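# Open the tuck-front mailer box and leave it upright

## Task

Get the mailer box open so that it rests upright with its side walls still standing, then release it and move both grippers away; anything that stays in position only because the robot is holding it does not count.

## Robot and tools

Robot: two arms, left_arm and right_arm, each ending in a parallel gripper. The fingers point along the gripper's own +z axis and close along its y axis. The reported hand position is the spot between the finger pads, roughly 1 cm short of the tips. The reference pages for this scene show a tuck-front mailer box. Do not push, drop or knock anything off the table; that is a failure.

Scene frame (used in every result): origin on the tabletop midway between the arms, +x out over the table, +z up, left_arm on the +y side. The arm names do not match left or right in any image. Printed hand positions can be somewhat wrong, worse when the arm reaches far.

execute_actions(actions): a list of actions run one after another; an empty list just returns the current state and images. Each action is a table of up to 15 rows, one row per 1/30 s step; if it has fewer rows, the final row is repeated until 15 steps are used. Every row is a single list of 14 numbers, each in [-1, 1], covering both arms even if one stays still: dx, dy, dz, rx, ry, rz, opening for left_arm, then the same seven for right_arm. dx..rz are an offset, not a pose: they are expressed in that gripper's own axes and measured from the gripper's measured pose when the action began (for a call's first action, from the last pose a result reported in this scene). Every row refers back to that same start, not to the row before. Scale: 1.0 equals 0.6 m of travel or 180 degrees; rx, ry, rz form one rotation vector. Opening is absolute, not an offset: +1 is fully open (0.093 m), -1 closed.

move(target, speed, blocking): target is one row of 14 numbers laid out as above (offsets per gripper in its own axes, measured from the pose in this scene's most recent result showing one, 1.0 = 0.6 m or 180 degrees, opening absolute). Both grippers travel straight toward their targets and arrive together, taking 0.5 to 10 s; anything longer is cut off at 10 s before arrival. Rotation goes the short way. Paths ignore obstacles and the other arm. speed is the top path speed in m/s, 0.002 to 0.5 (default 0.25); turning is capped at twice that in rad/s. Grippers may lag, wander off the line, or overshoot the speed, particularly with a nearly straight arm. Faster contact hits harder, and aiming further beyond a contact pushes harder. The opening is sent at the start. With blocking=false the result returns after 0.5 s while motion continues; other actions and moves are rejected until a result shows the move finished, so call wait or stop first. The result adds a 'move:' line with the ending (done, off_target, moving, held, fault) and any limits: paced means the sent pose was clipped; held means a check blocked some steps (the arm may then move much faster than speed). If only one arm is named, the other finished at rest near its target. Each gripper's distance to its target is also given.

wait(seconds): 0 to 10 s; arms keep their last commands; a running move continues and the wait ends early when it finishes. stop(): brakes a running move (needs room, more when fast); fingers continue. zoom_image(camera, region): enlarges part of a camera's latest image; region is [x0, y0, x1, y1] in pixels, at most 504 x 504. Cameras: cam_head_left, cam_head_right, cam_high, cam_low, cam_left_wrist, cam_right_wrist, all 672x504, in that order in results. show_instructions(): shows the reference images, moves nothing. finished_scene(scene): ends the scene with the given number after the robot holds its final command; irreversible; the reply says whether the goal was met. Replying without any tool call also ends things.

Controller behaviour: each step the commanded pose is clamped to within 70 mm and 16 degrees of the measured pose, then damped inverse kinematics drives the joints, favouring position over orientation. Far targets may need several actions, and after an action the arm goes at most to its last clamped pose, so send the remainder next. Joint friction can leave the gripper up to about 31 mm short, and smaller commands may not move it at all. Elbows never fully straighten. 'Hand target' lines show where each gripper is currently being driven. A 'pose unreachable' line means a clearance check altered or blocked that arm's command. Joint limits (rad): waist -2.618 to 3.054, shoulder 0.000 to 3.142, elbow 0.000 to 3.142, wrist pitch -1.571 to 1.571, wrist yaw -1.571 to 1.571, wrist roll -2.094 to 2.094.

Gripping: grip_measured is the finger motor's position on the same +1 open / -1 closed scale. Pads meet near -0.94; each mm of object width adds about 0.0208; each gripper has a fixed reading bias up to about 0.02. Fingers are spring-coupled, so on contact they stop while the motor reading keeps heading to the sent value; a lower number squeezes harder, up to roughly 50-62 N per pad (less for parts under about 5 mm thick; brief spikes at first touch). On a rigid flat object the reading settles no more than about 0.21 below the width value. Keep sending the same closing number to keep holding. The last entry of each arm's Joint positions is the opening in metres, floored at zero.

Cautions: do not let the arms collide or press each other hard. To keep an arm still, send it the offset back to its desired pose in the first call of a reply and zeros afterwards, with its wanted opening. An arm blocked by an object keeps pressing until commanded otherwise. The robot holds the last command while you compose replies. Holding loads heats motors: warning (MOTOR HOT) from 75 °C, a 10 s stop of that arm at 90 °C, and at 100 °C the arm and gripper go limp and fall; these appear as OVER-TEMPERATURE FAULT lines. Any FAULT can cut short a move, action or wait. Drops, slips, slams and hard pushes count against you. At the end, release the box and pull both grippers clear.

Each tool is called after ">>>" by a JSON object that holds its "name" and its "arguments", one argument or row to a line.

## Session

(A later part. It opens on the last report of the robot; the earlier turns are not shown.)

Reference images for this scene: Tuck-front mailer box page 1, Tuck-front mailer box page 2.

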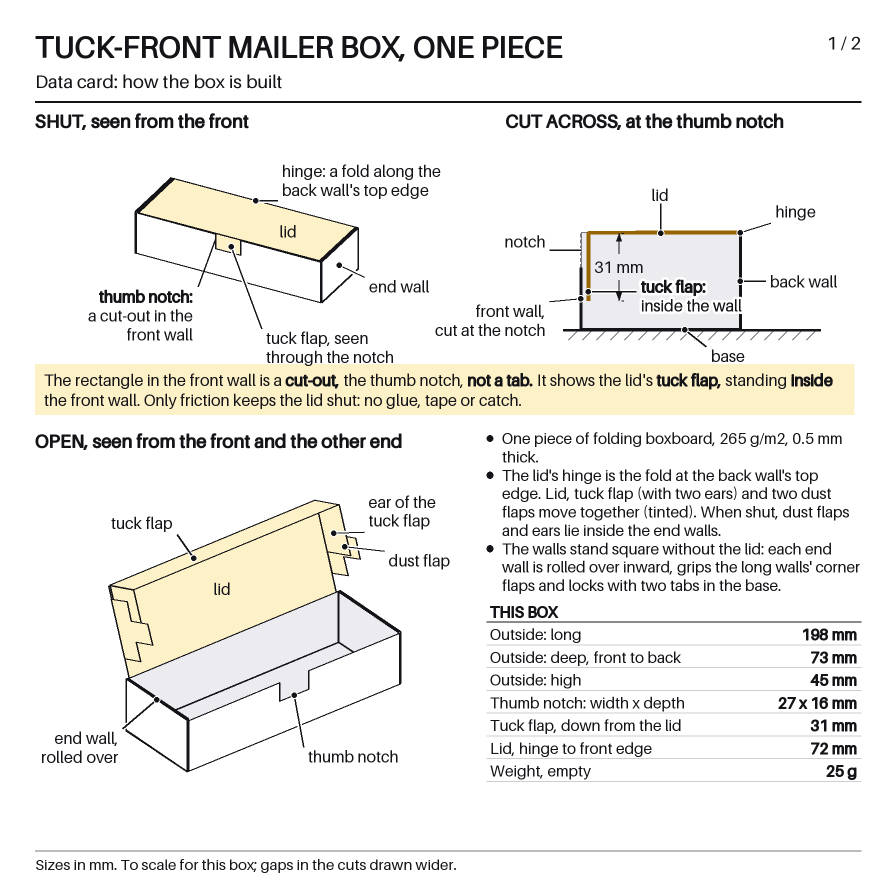

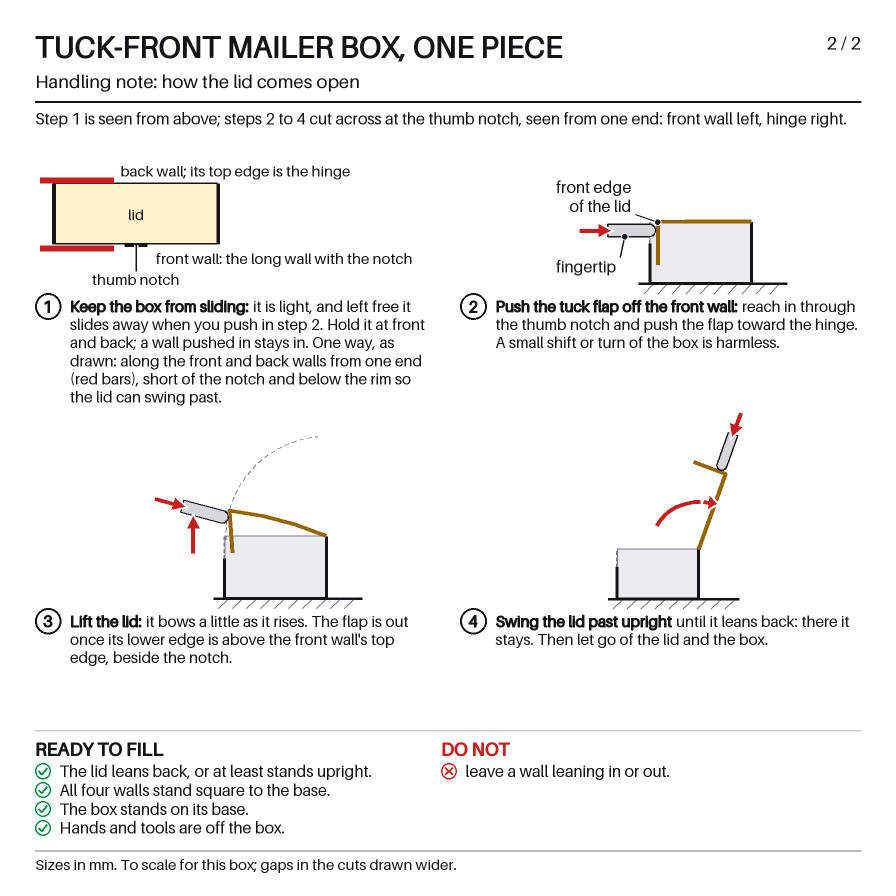

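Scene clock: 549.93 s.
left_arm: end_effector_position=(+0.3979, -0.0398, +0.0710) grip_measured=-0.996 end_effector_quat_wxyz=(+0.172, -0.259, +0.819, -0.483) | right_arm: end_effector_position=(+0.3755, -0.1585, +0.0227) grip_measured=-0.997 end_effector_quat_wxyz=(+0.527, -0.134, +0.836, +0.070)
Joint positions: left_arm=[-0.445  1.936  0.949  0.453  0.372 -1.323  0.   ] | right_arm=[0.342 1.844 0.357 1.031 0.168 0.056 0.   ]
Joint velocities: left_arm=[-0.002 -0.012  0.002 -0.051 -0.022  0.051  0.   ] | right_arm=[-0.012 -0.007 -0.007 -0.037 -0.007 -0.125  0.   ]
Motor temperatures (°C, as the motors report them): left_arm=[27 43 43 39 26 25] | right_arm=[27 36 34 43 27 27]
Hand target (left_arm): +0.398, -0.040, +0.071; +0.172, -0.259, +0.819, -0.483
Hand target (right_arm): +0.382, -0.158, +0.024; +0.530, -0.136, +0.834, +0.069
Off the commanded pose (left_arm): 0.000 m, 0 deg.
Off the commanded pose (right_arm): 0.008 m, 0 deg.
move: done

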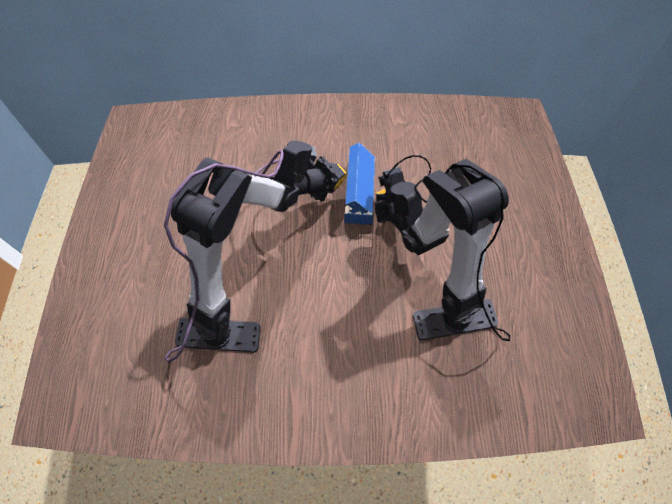

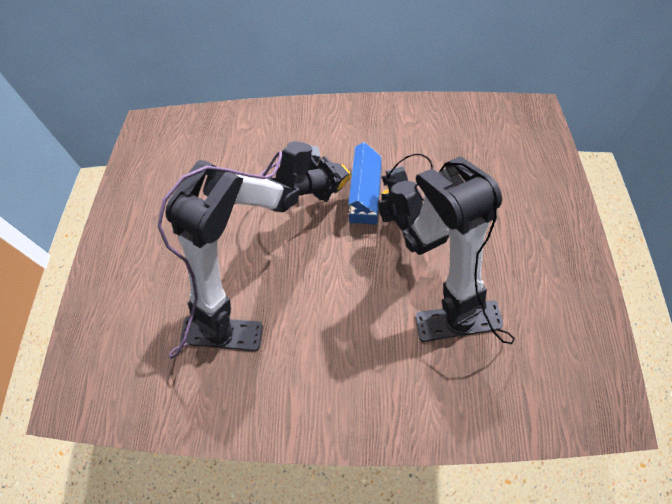

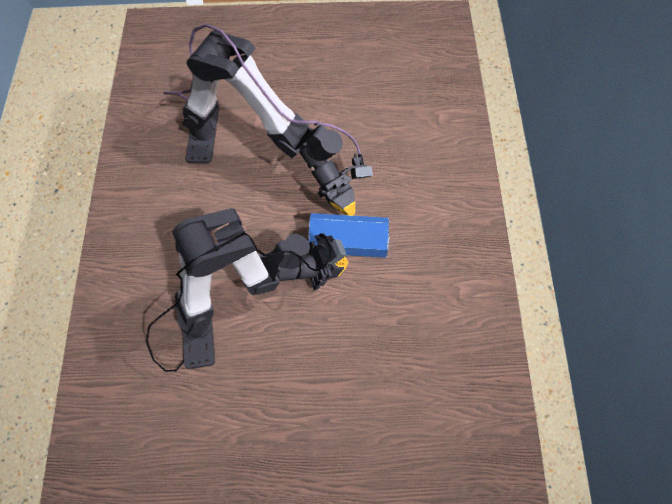

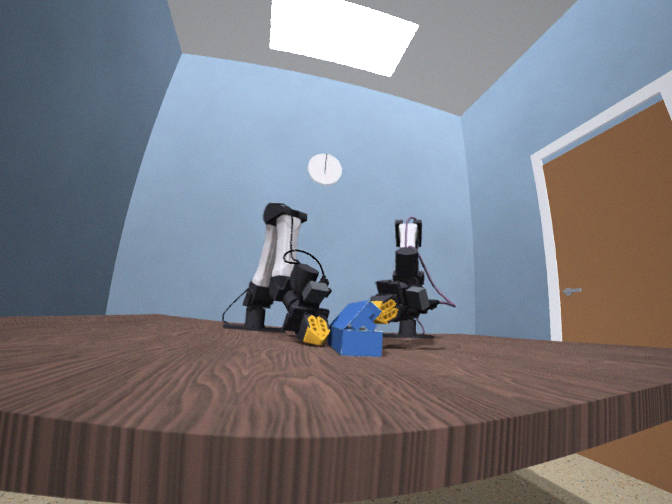

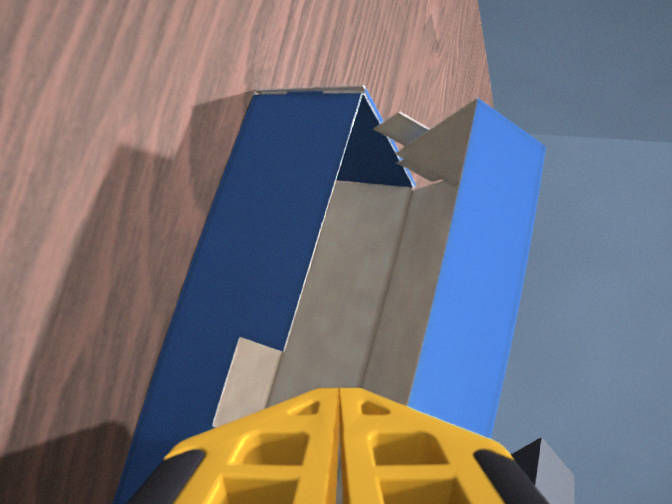

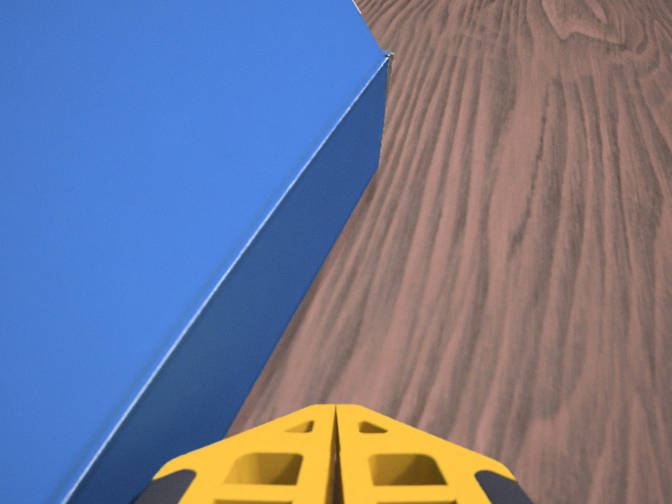

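Push left −y by 8 cm (x .048, y −.032, z .056 m).

>>> {"name": "move", "arguments": {
  "target": [0.08,-0.06,0.093,0,0,0,-1,0,0,0,0,0,0,-1],
  "speed": 0.04
}}

Scene clock: 553.87 s.
left_arm: end_effector_position=(+0.4024, -0.1130, +0.0891) grip_measured=-0.996 end_effector_quat_wxyz=(+0.195, -0.258, +0.808, -0.493) | right_arm: end_effector_position=(+0.3742, -0.1610, +0.0189) grip_measured=-0.997 end_effector_quat_wxyz=(+0.520, -0.133, +0.841, +0.064)
Joint positions: left_arm=[-0.61   2.028  1.13   0.433  0.202 -1.403  0.   ] | right_arm=[0.342 1.844 0.357 1.013 0.178 0.055 0.   ]
Joint velocities: left_arm=[-0.007  0.007 -0.017 -0.095 -0.037 -0.022  0.   ] | right_arm=[-0.042  0.002  0.012  0.022  0.037 -0.022  0.   ]
Motor temperatures (°C, as the motors report them): left_arm=[27 43 43 39 26 25] | right_arm=[27 36 34 43 27 27]
Hand target (left_arm): +0.397, -0.121, +0.075; +0.174, -0.259, +0.818, -0.483
Hand target (right_arm): +0.375, -0.159, +0.023; +0.527, -0.134, +0.836, +0.070
Off the commanded pose (left_arm): 0.017 m, 3 deg.
Off the commanded pose (right_arm): 0.005 m, 1 deg.
move: off_target (left_arm)

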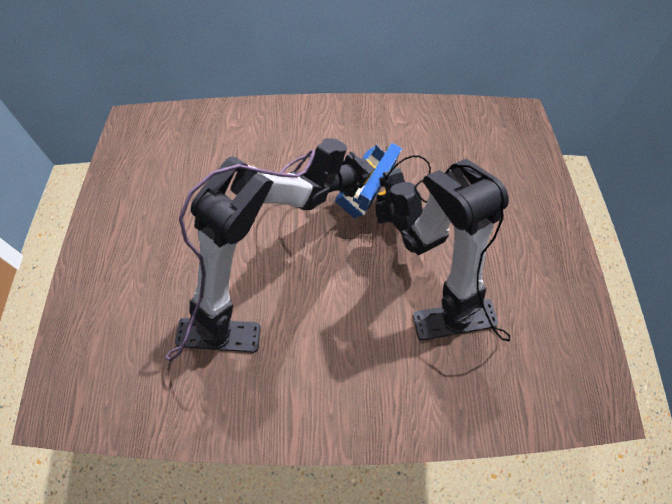

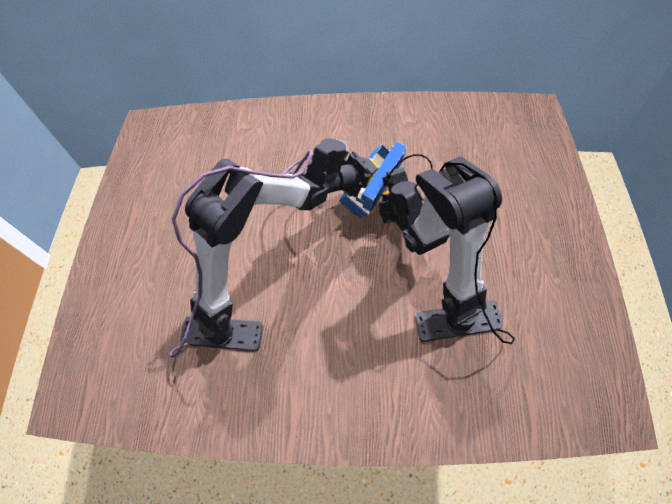

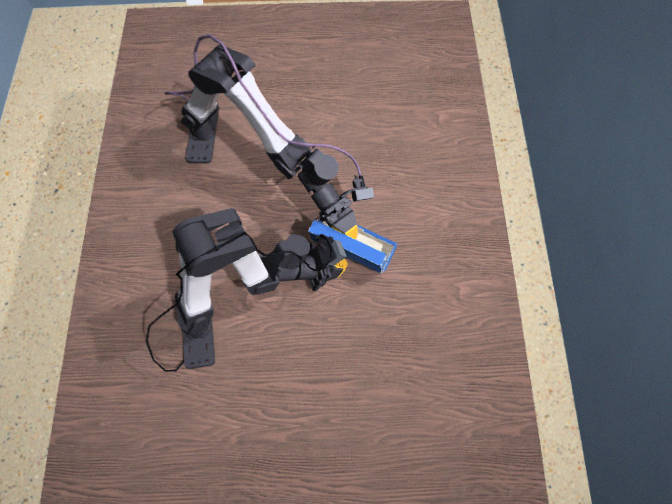

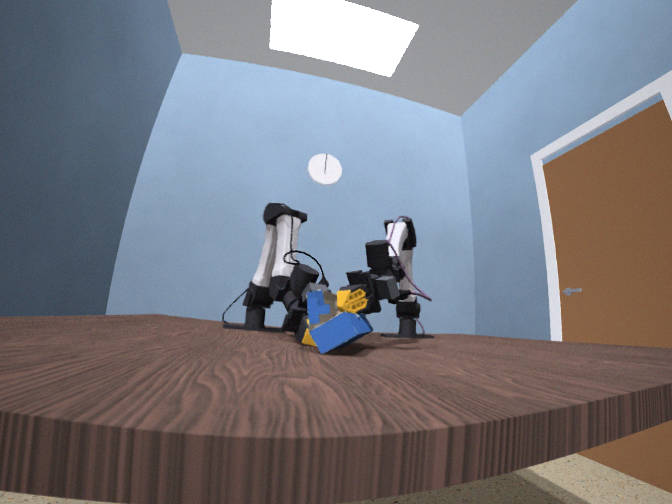

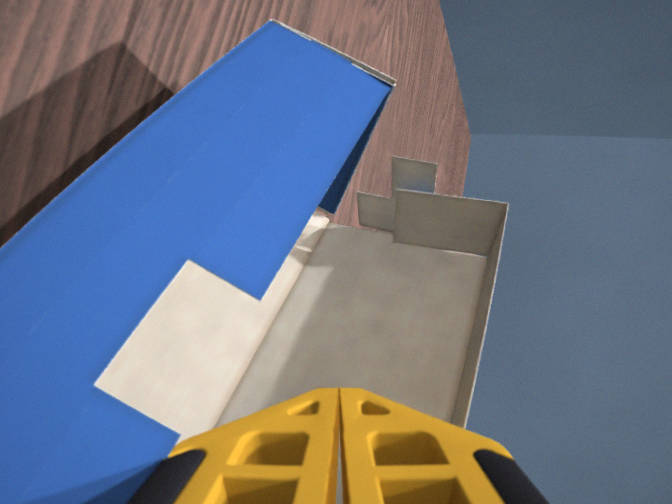

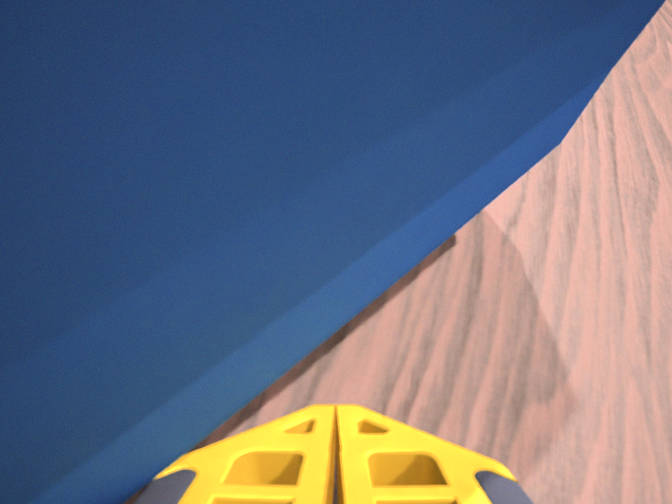

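>>> {"name": "move", "arguments": {
  "target": [-0.01,0.07,0.02,0,0,0,-1,0,0,0,0,0,0,-1],
  "speed": 0.03
}}

Scene clock: 557.77 s.
left_arm: end_effector_position=(+0.4127, -0.1076, +0.0749) grip_measured=-0.996 end_effector_quat_wxyz=(+0.212, -0.254, +0.792, -0.512) | right_arm: end_effector_position=(+0.3741, -0.1614, +0.0185) grip_measured=-0.997 end_effector_quat_wxyz=(+0.520, -0.133, +0.841, +0.063)
Joint positions: left_arm=[-0.588  2.092  1.094  0.593  0.21  -1.399  0.   ] | right_arm=[0.342 1.844 0.357 1.011 0.18  0.055 0.   ]
Joint velocities: left_arm=[-0.012  0.012  0.012 -0.037  0.037 -0.007  0.   ] | right_arm=[-0.002 -0.007 -0.012  0.051  0.022  0.007  0.   ]
Motor temperatures (°C, as the motors report them): left_arm=[27 43 43 39 26 25] | right_arm=[27 37 33 43 27 27]
Hand target (left_arm): +0.404, -0.101, +0.048; +0.194, -0.258, +0.808, -0.493
Hand target (right_arm): +0.374, -0.161, +0.019; +0.520, -0.133, +0.841, +0.064
Off the commanded pose (left_arm): 0.030 m, 4 deg.
Off the commanded pose (right_arm): 0.001 m, 0 deg.
move: off_target (left_arm)

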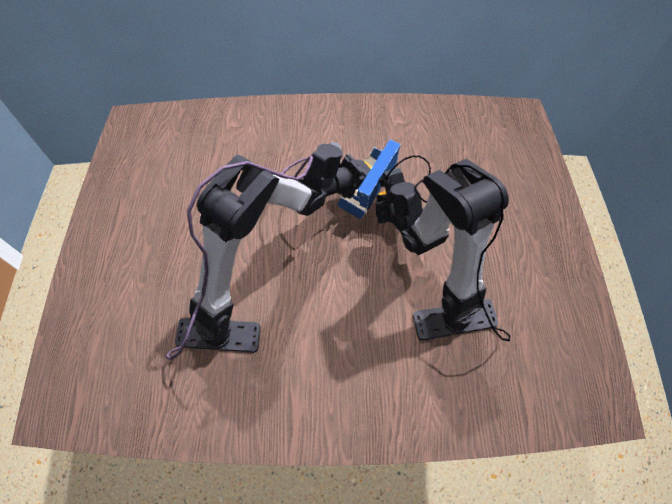

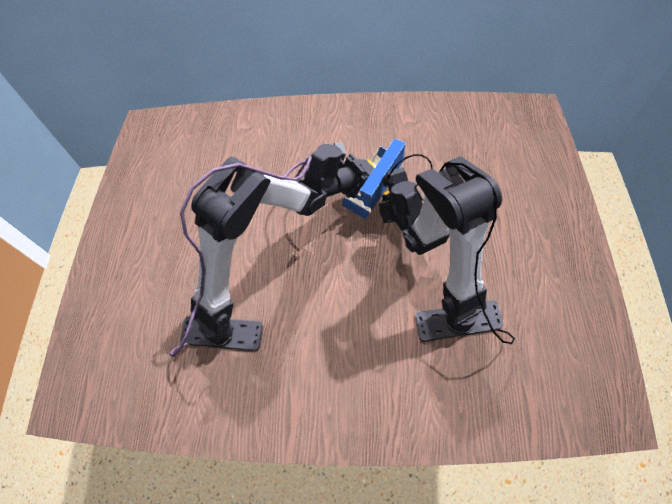

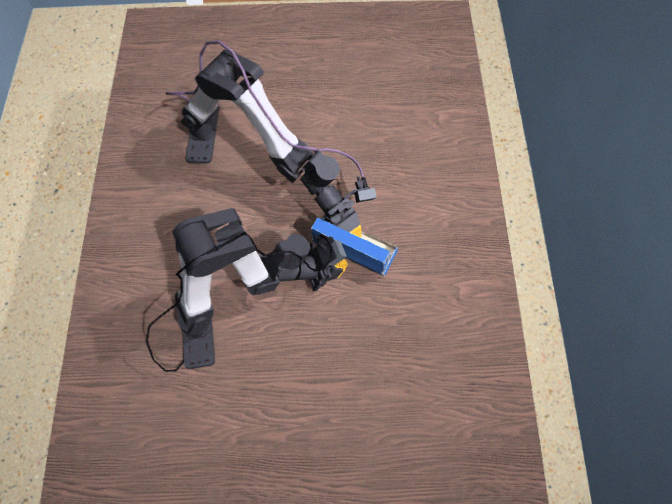

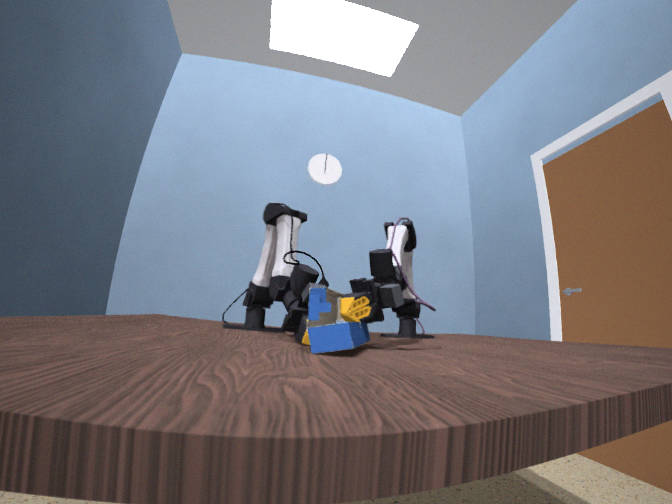

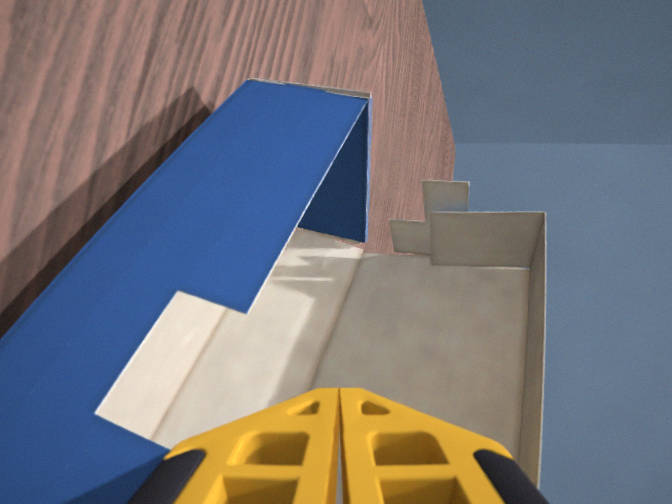

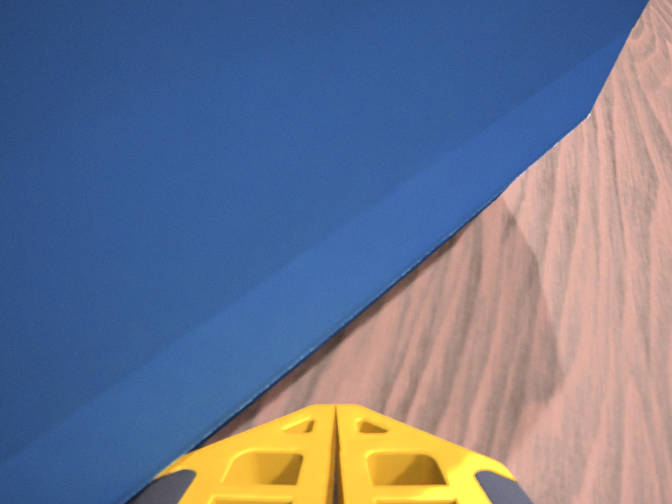

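>>> {"name": "move", "arguments": {
  "target": [0.035,0.02,0.035,0,0,0,-1,0.02,0.015,-0.043,0,0,0,-1],
  "speed": 0.03
}}

Scene clock: 562.63 s.
left_arm: end_effector_position=(+0.4079, -0.1194, +0.0609) grip_measured=-0.996 end_effector_quat_wxyz=(+0.220, -0.257, +0.790, -0.511) | right_arm: end_effector_position=(+0.3516, -0.1656, +0.0177) grip_measured=-0.997 end_effector_quat_wxyz=(+0.519, -0.129, +0.844, +0.052)
Joint positions: left_arm=[-0.625  2.141  1.094  0.651  0.161 -1.412  0.   ] | right_arm=[0.391 1.796 0.277 1.029 0.245 0.077 0.   ]
Joint velocities: left_arm=[-0.012  0.007  0.002  0.051 -0.037 -0.022  0.   ] | right_arm=[-0.007  0.002 -0.002  0.051  0.007 -0.022  0.   ]
Motor temperatures (°C, as the motors report them): left_arm=[27 43 42 39 26 25] | right_arm=[27 37 33 44 27 26]
Hand target (left_arm): +0.406, -0.131, +0.055; +0.213, -0.254, +0.793, -0.512
Hand target (right_arm): +0.345, -0.162, +0.019; +0.520, -0.133, +0.842, +0.063
Off the commanded pose (left_arm): 0.014 m, 1 deg.
Off the commanded pose (right_arm): 0.009 m, 1 deg.
move: off_target (left_arm)

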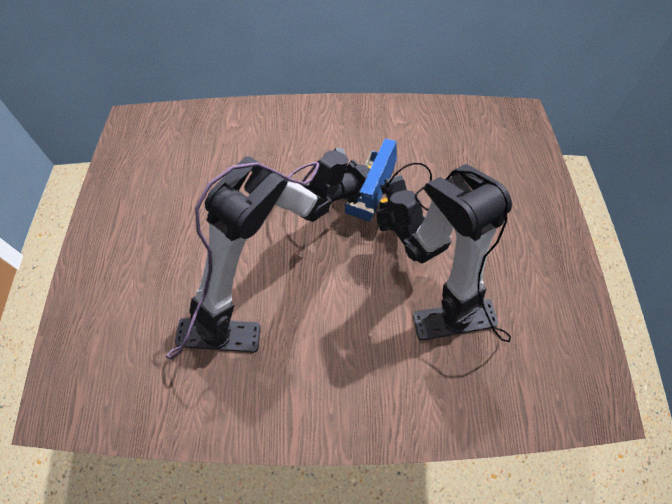

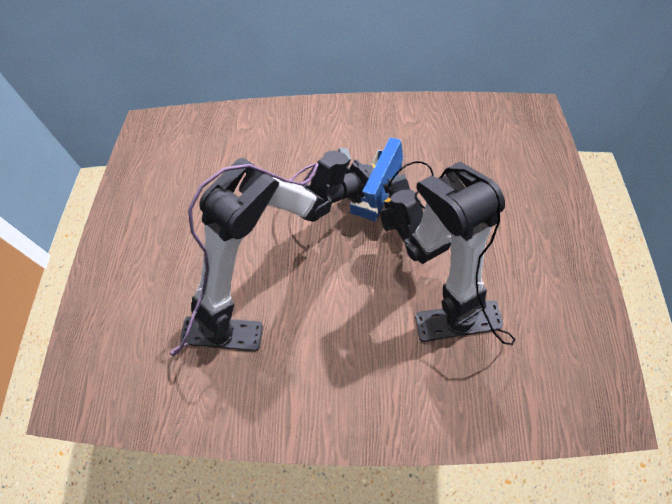

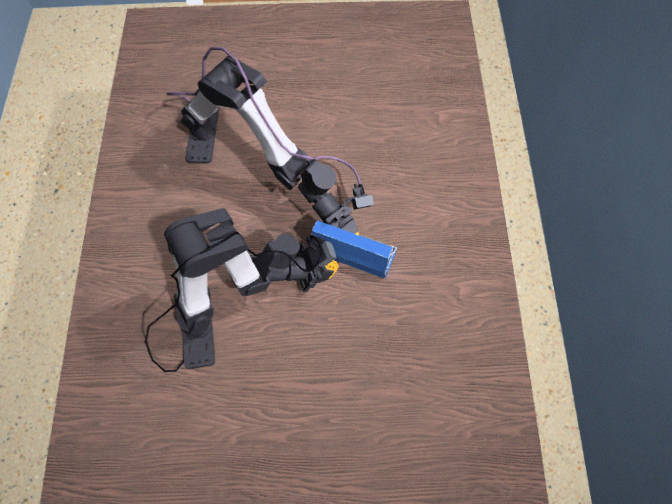

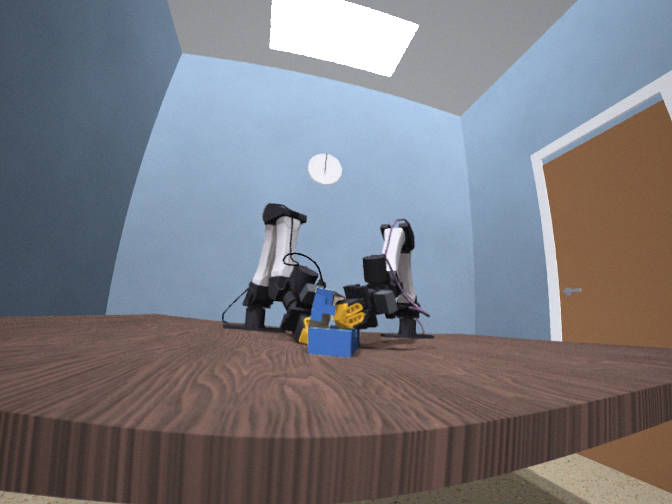

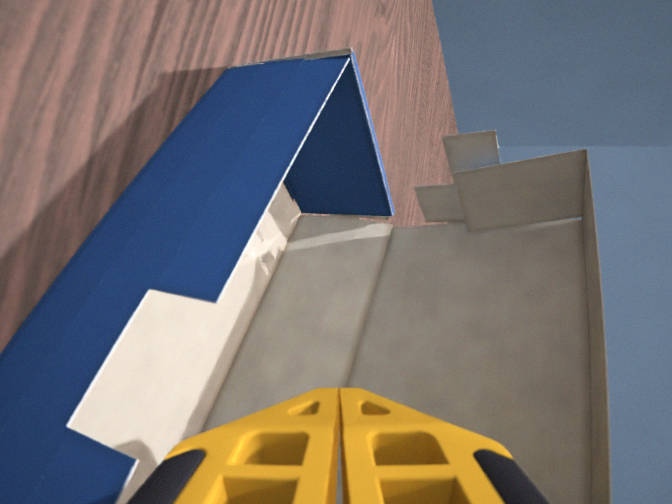

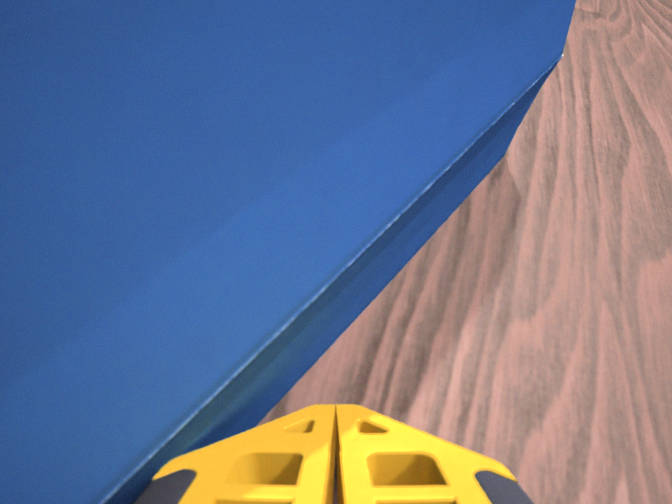

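>>> {"name": "move", "arguments": {
  "target": [0,0,0,0,0,0,-1,-0.03,-0.04,0.06,0,0,0.4,-1],
  "speed": 0.1
}}

>>> {"name": "move", "arguments": {
  "target": [0.06,-0.035,0.03,0,0,0,-1,0,0,0,0,0,0,-1],
  "speed": 0.03
}}

Scene clock: 572.80 s.
left_arm: end_effector_position=(+0.4083, -0.1194, +0.0613) grip_measured=-0.996 end_effector_quat_wxyz=(+0.221, -0.257, +0.789, -0.512) | right_arm: end_effector_position=(+0.3934, -0.1822, +0.0270) grip_measured=-0.998 end_effector_quat_wxyz=(+0.409, +0.388, +0.750, +0.346)
Joint positions: left_arm=[-0.625  2.141  1.094  0.654  0.16  -1.412  0.   ] | right_arm=[0.265 1.846 0.386 1.014 0.161 1.256 0.   ]
Joint velocities: left_arm=[ 0.007  0.012 -0.027  0.007 -0.037 -0.037  0.   ] | right_arm=[-0.037  0.007 -0.007 -0.007 -0.037 -0.037  0.   ]
Motor temperatures (°C, as the motors report them): left_arm=[27 43 43 40 26 25] | right_arm=[27 37 34 43 27 26]
Hand target (left_arm): +0.408, -0.119, +0.061; +0.220, -0.257, +0.790, -0.511
Hand target (right_arm): +0.396, -0.177, +0.018; +0.390, +0.392, +0.758, +0.346
Off the commanded pose (left_arm): 0.001 m, 0 deg.
Off the commanded pose (right_arm): 0.010 m, 3 deg.
move: off_target (right_arm)

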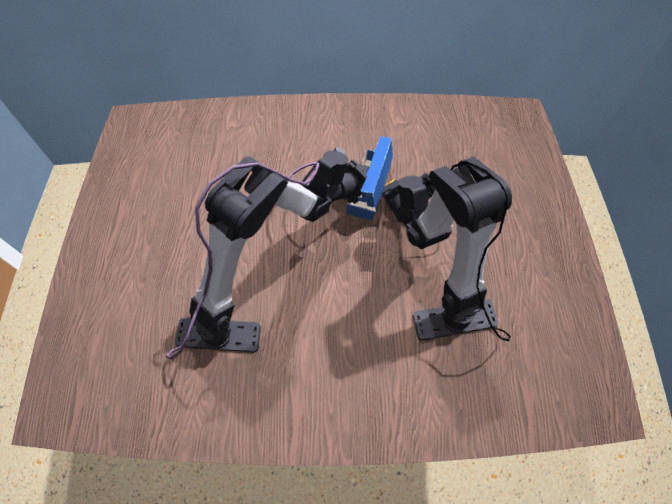

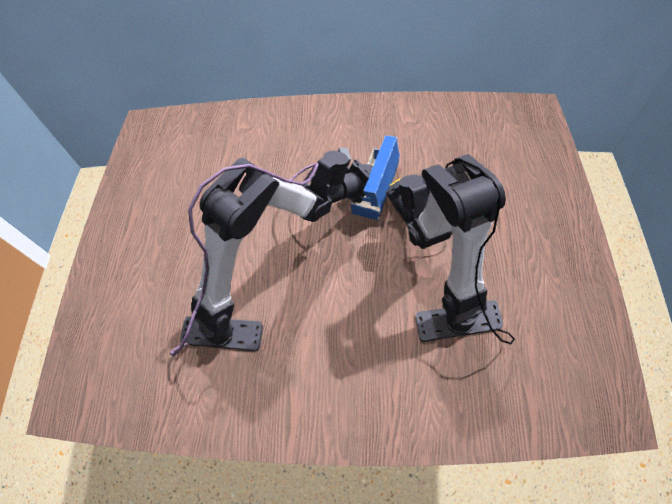

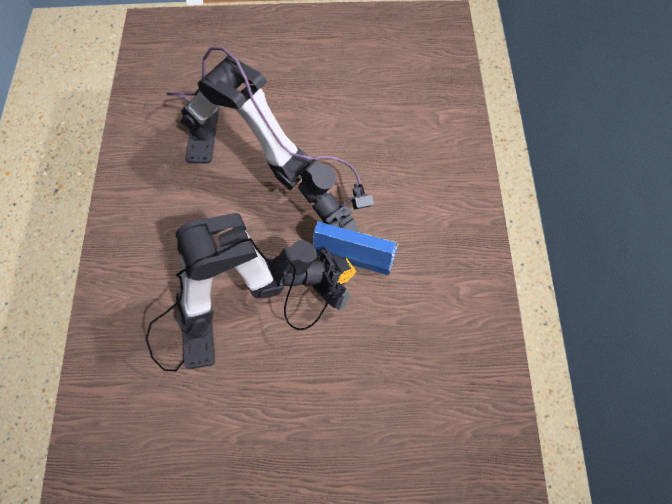

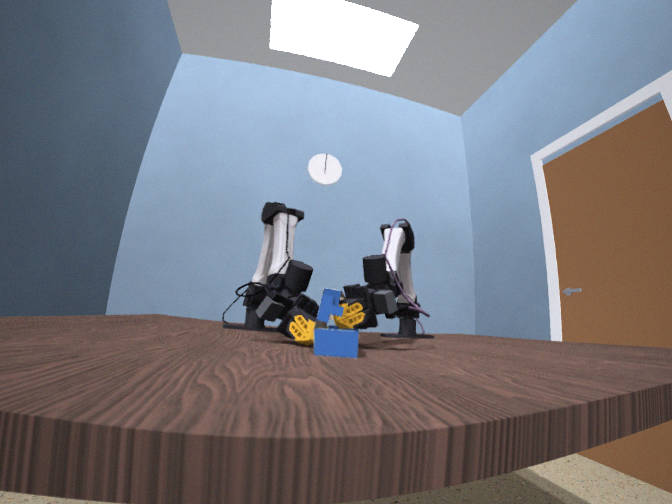

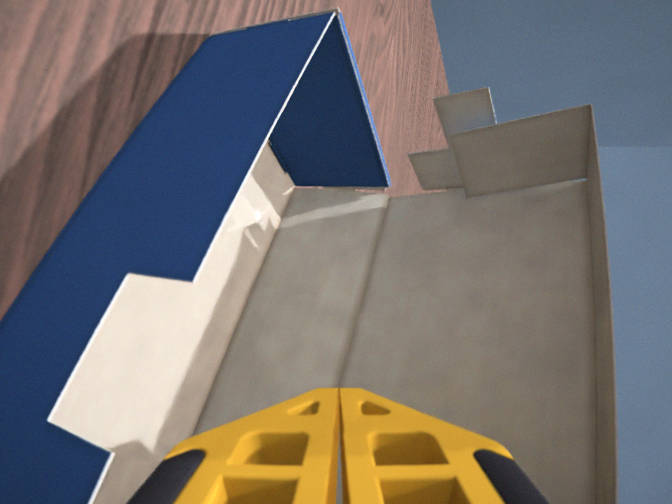

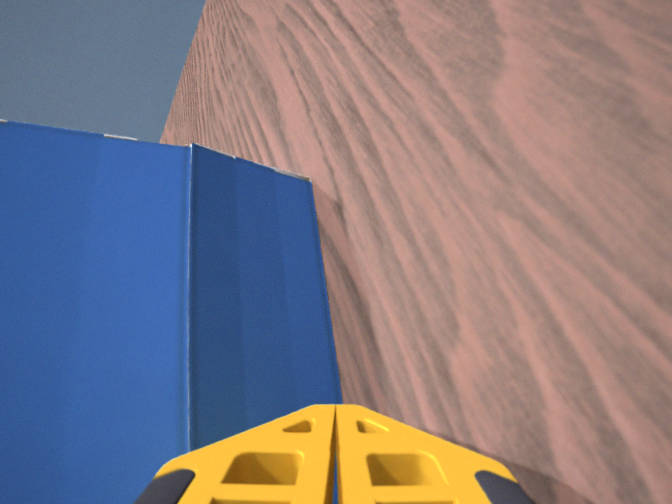

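Scene clock: 574.53 s.
left_arm: end_effector_position=(+0.4065, -0.1367, +0.0690) grip_measured=-0.996 end_effector_quat_wxyz=(+0.242, -0.273, +0.787, -0.497) | right_arm: end_effector_position=(+0.3946, -0.1854, +0.0276) grip_measured=-0.998 end_effector_quat_wxyz=(+0.413, +0.394, +0.746, +0.343)
Joint positions: left_arm=[-0.685  2.141  1.148  0.595  0.044 -1.433  0.   ] | right_arm=[0.261 1.846 0.386 1.016 0.172 1.261 0.   ]
Joint velocities: left_arm=[ 0.012 -0.002 -0.017  0.095 -0.051 -0.022  0.   ] | right_arm=[-0.012  0.007  0.002 -0.037 -0.081 -0.007  0.   ]
Motor temperatures (°C, as the motors report them): left_arm=[27 43 43 40 26 25] | right_arm=[27 37 34 43 27 26]
Hand target (left_arm): +0.394, -0.160, +0.071; +0.221, -0.257, +0.790, -0.511
Hand target (right_arm): +0.393, -0.182, +0.027; +0.409, +0.388, +0.750, +0.346
Off the commanded pose (left_arm): 0.028 m, 4 deg.
Off the commanded pose (right_arm): 0.003 m, 1 deg.
move: off_target (left_arm)

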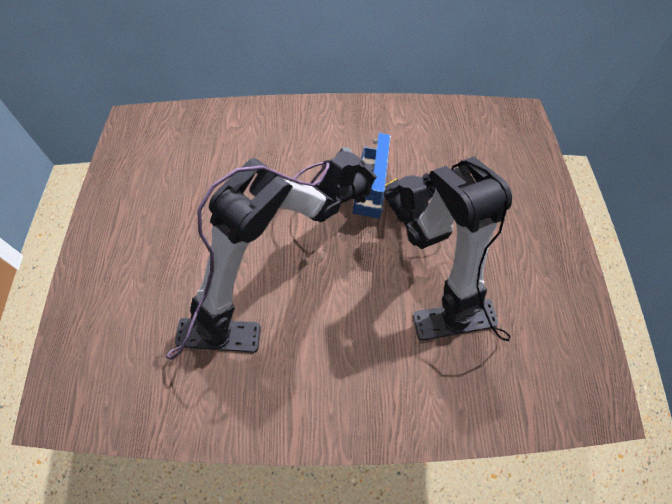

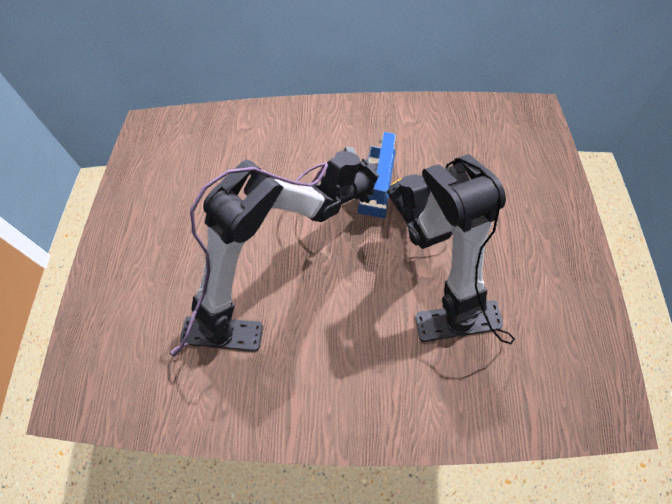

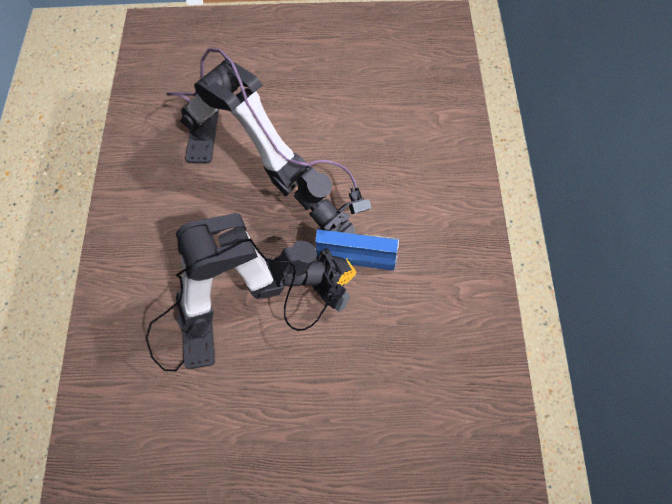

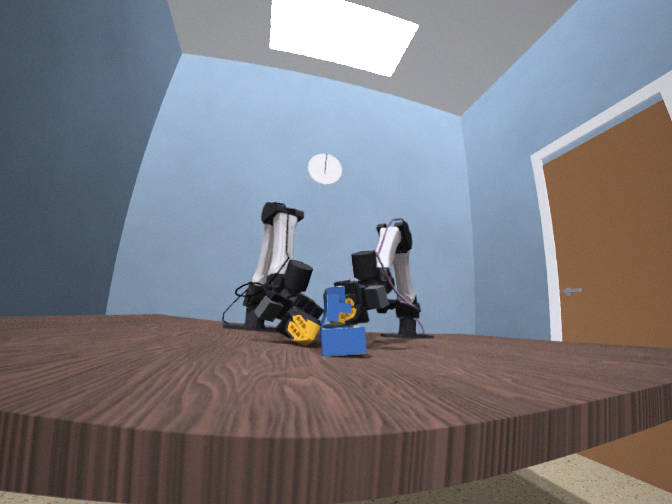

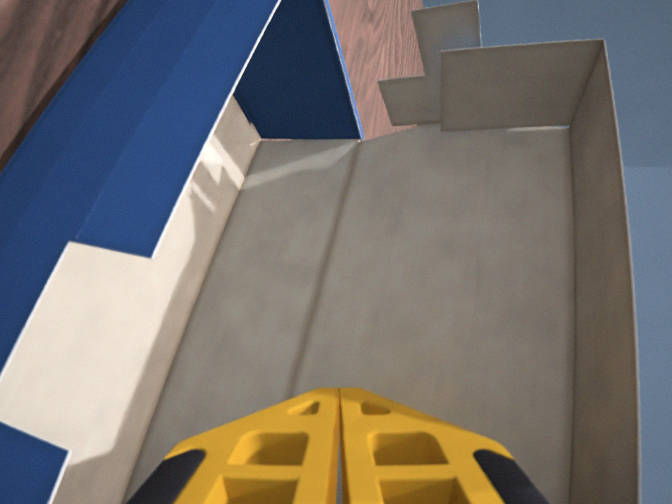

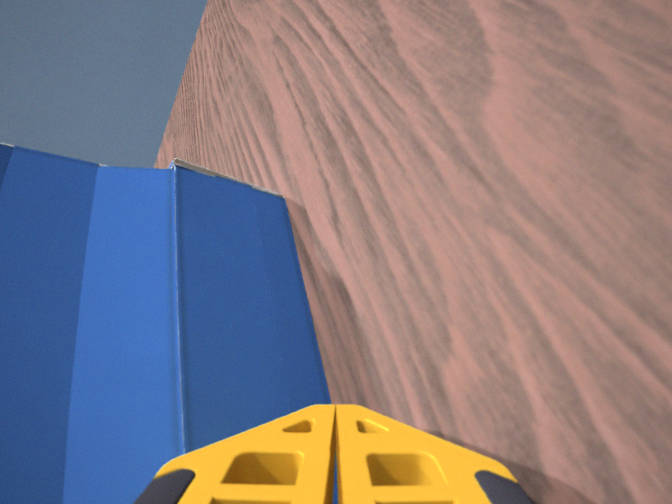

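Nearly upright; push higher.

>>> {"name": "move", "arguments": {
  "target": [0.045,-0.07,0.03,0,0,0,-1,0,0,0,0,0,0,-1],
  "speed": 0.03
}}

Scene clock: 577.53 s.
left_arm: end_effector_position=(+0.4147, -0.1463, +0.0773) grip_measured=-0.996 end_effector_quat_wxyz=(+0.260, -0.294, +0.801, -0.452) | right_arm: end_effector_position=(+0.3981, -0.1984, +0.0282) grip_measured=-0.998 end_effector_quat_wxyz=(+0.427, +0.413, +0.734, +0.329)
Joint positions: left_arm=[-0.719  2.141  1.274  0.394 -0.065 -1.433  0.   ] | right_arm=[0.245 1.846 0.386 1.016 0.214 1.269 0.   ]
Joint velocities: left_arm=[-0.007  0.007 -0.002  0.051 -0.037  0.037  0.   ] | right_arm=[ 0.007 -0.002 -0.002 -0.051  0.037 -0.037  0.   ]
Motor temperatures (°C, as the motors report them): left_arm=[27 44 43 40 26 25] | right_arm=[27 37 34 43 27 26]
Hand target (left_arm): +0.403, -0.179, +0.098; +0.242, -0.273, +0.788, -0.496
Hand target (right_arm): +0.394, -0.186, +0.028; +0.413, +0.394, +0.746, +0.343
Off the commanded pose (left_arm): 0.041 m, 6 deg.
Off the commanded pose (right_arm): 0.013 m, 3 deg.
move: off_target (left_arm, right_arm)

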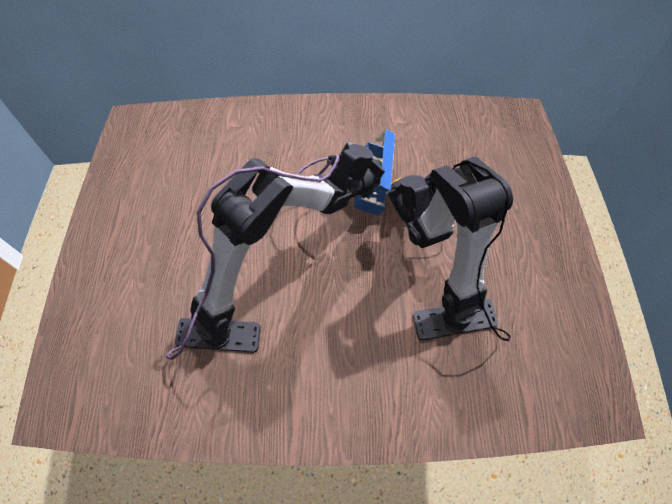

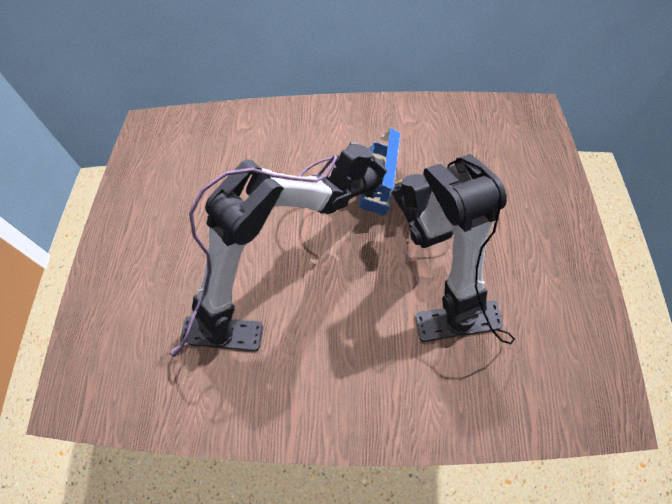

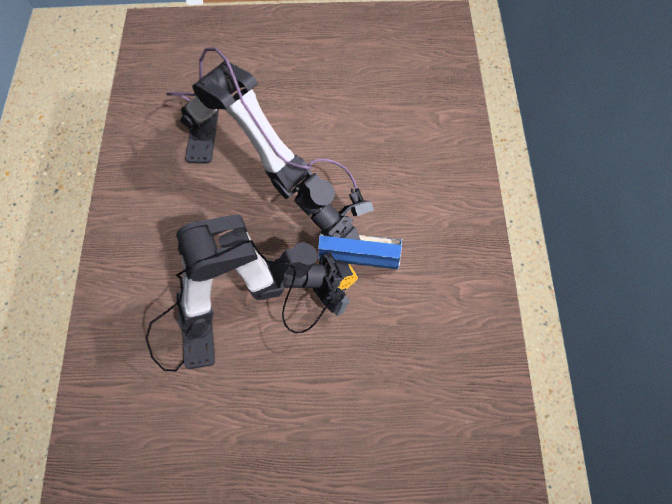

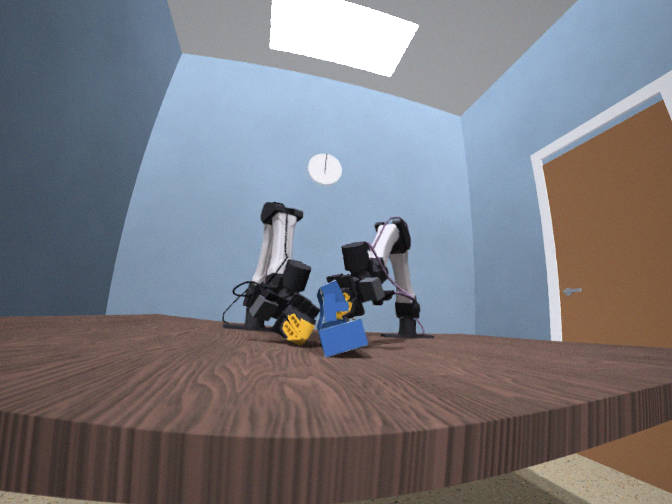

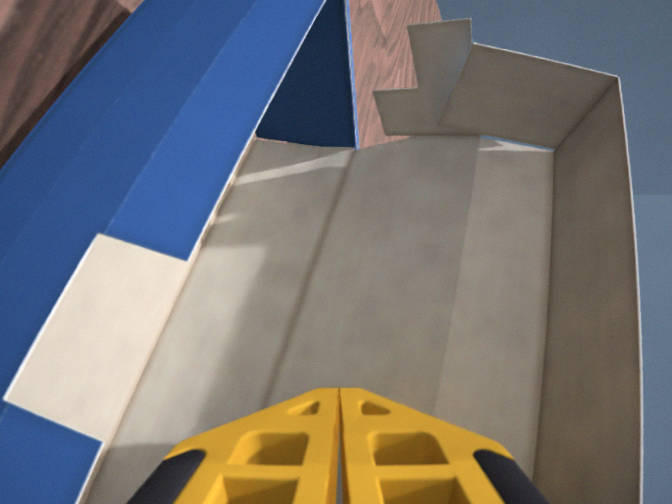

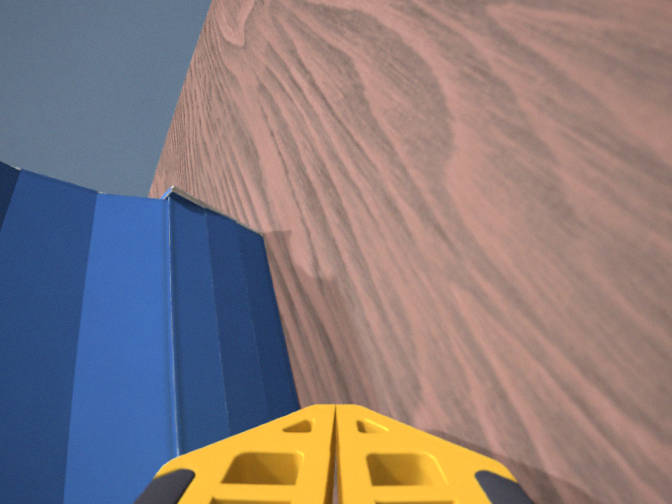

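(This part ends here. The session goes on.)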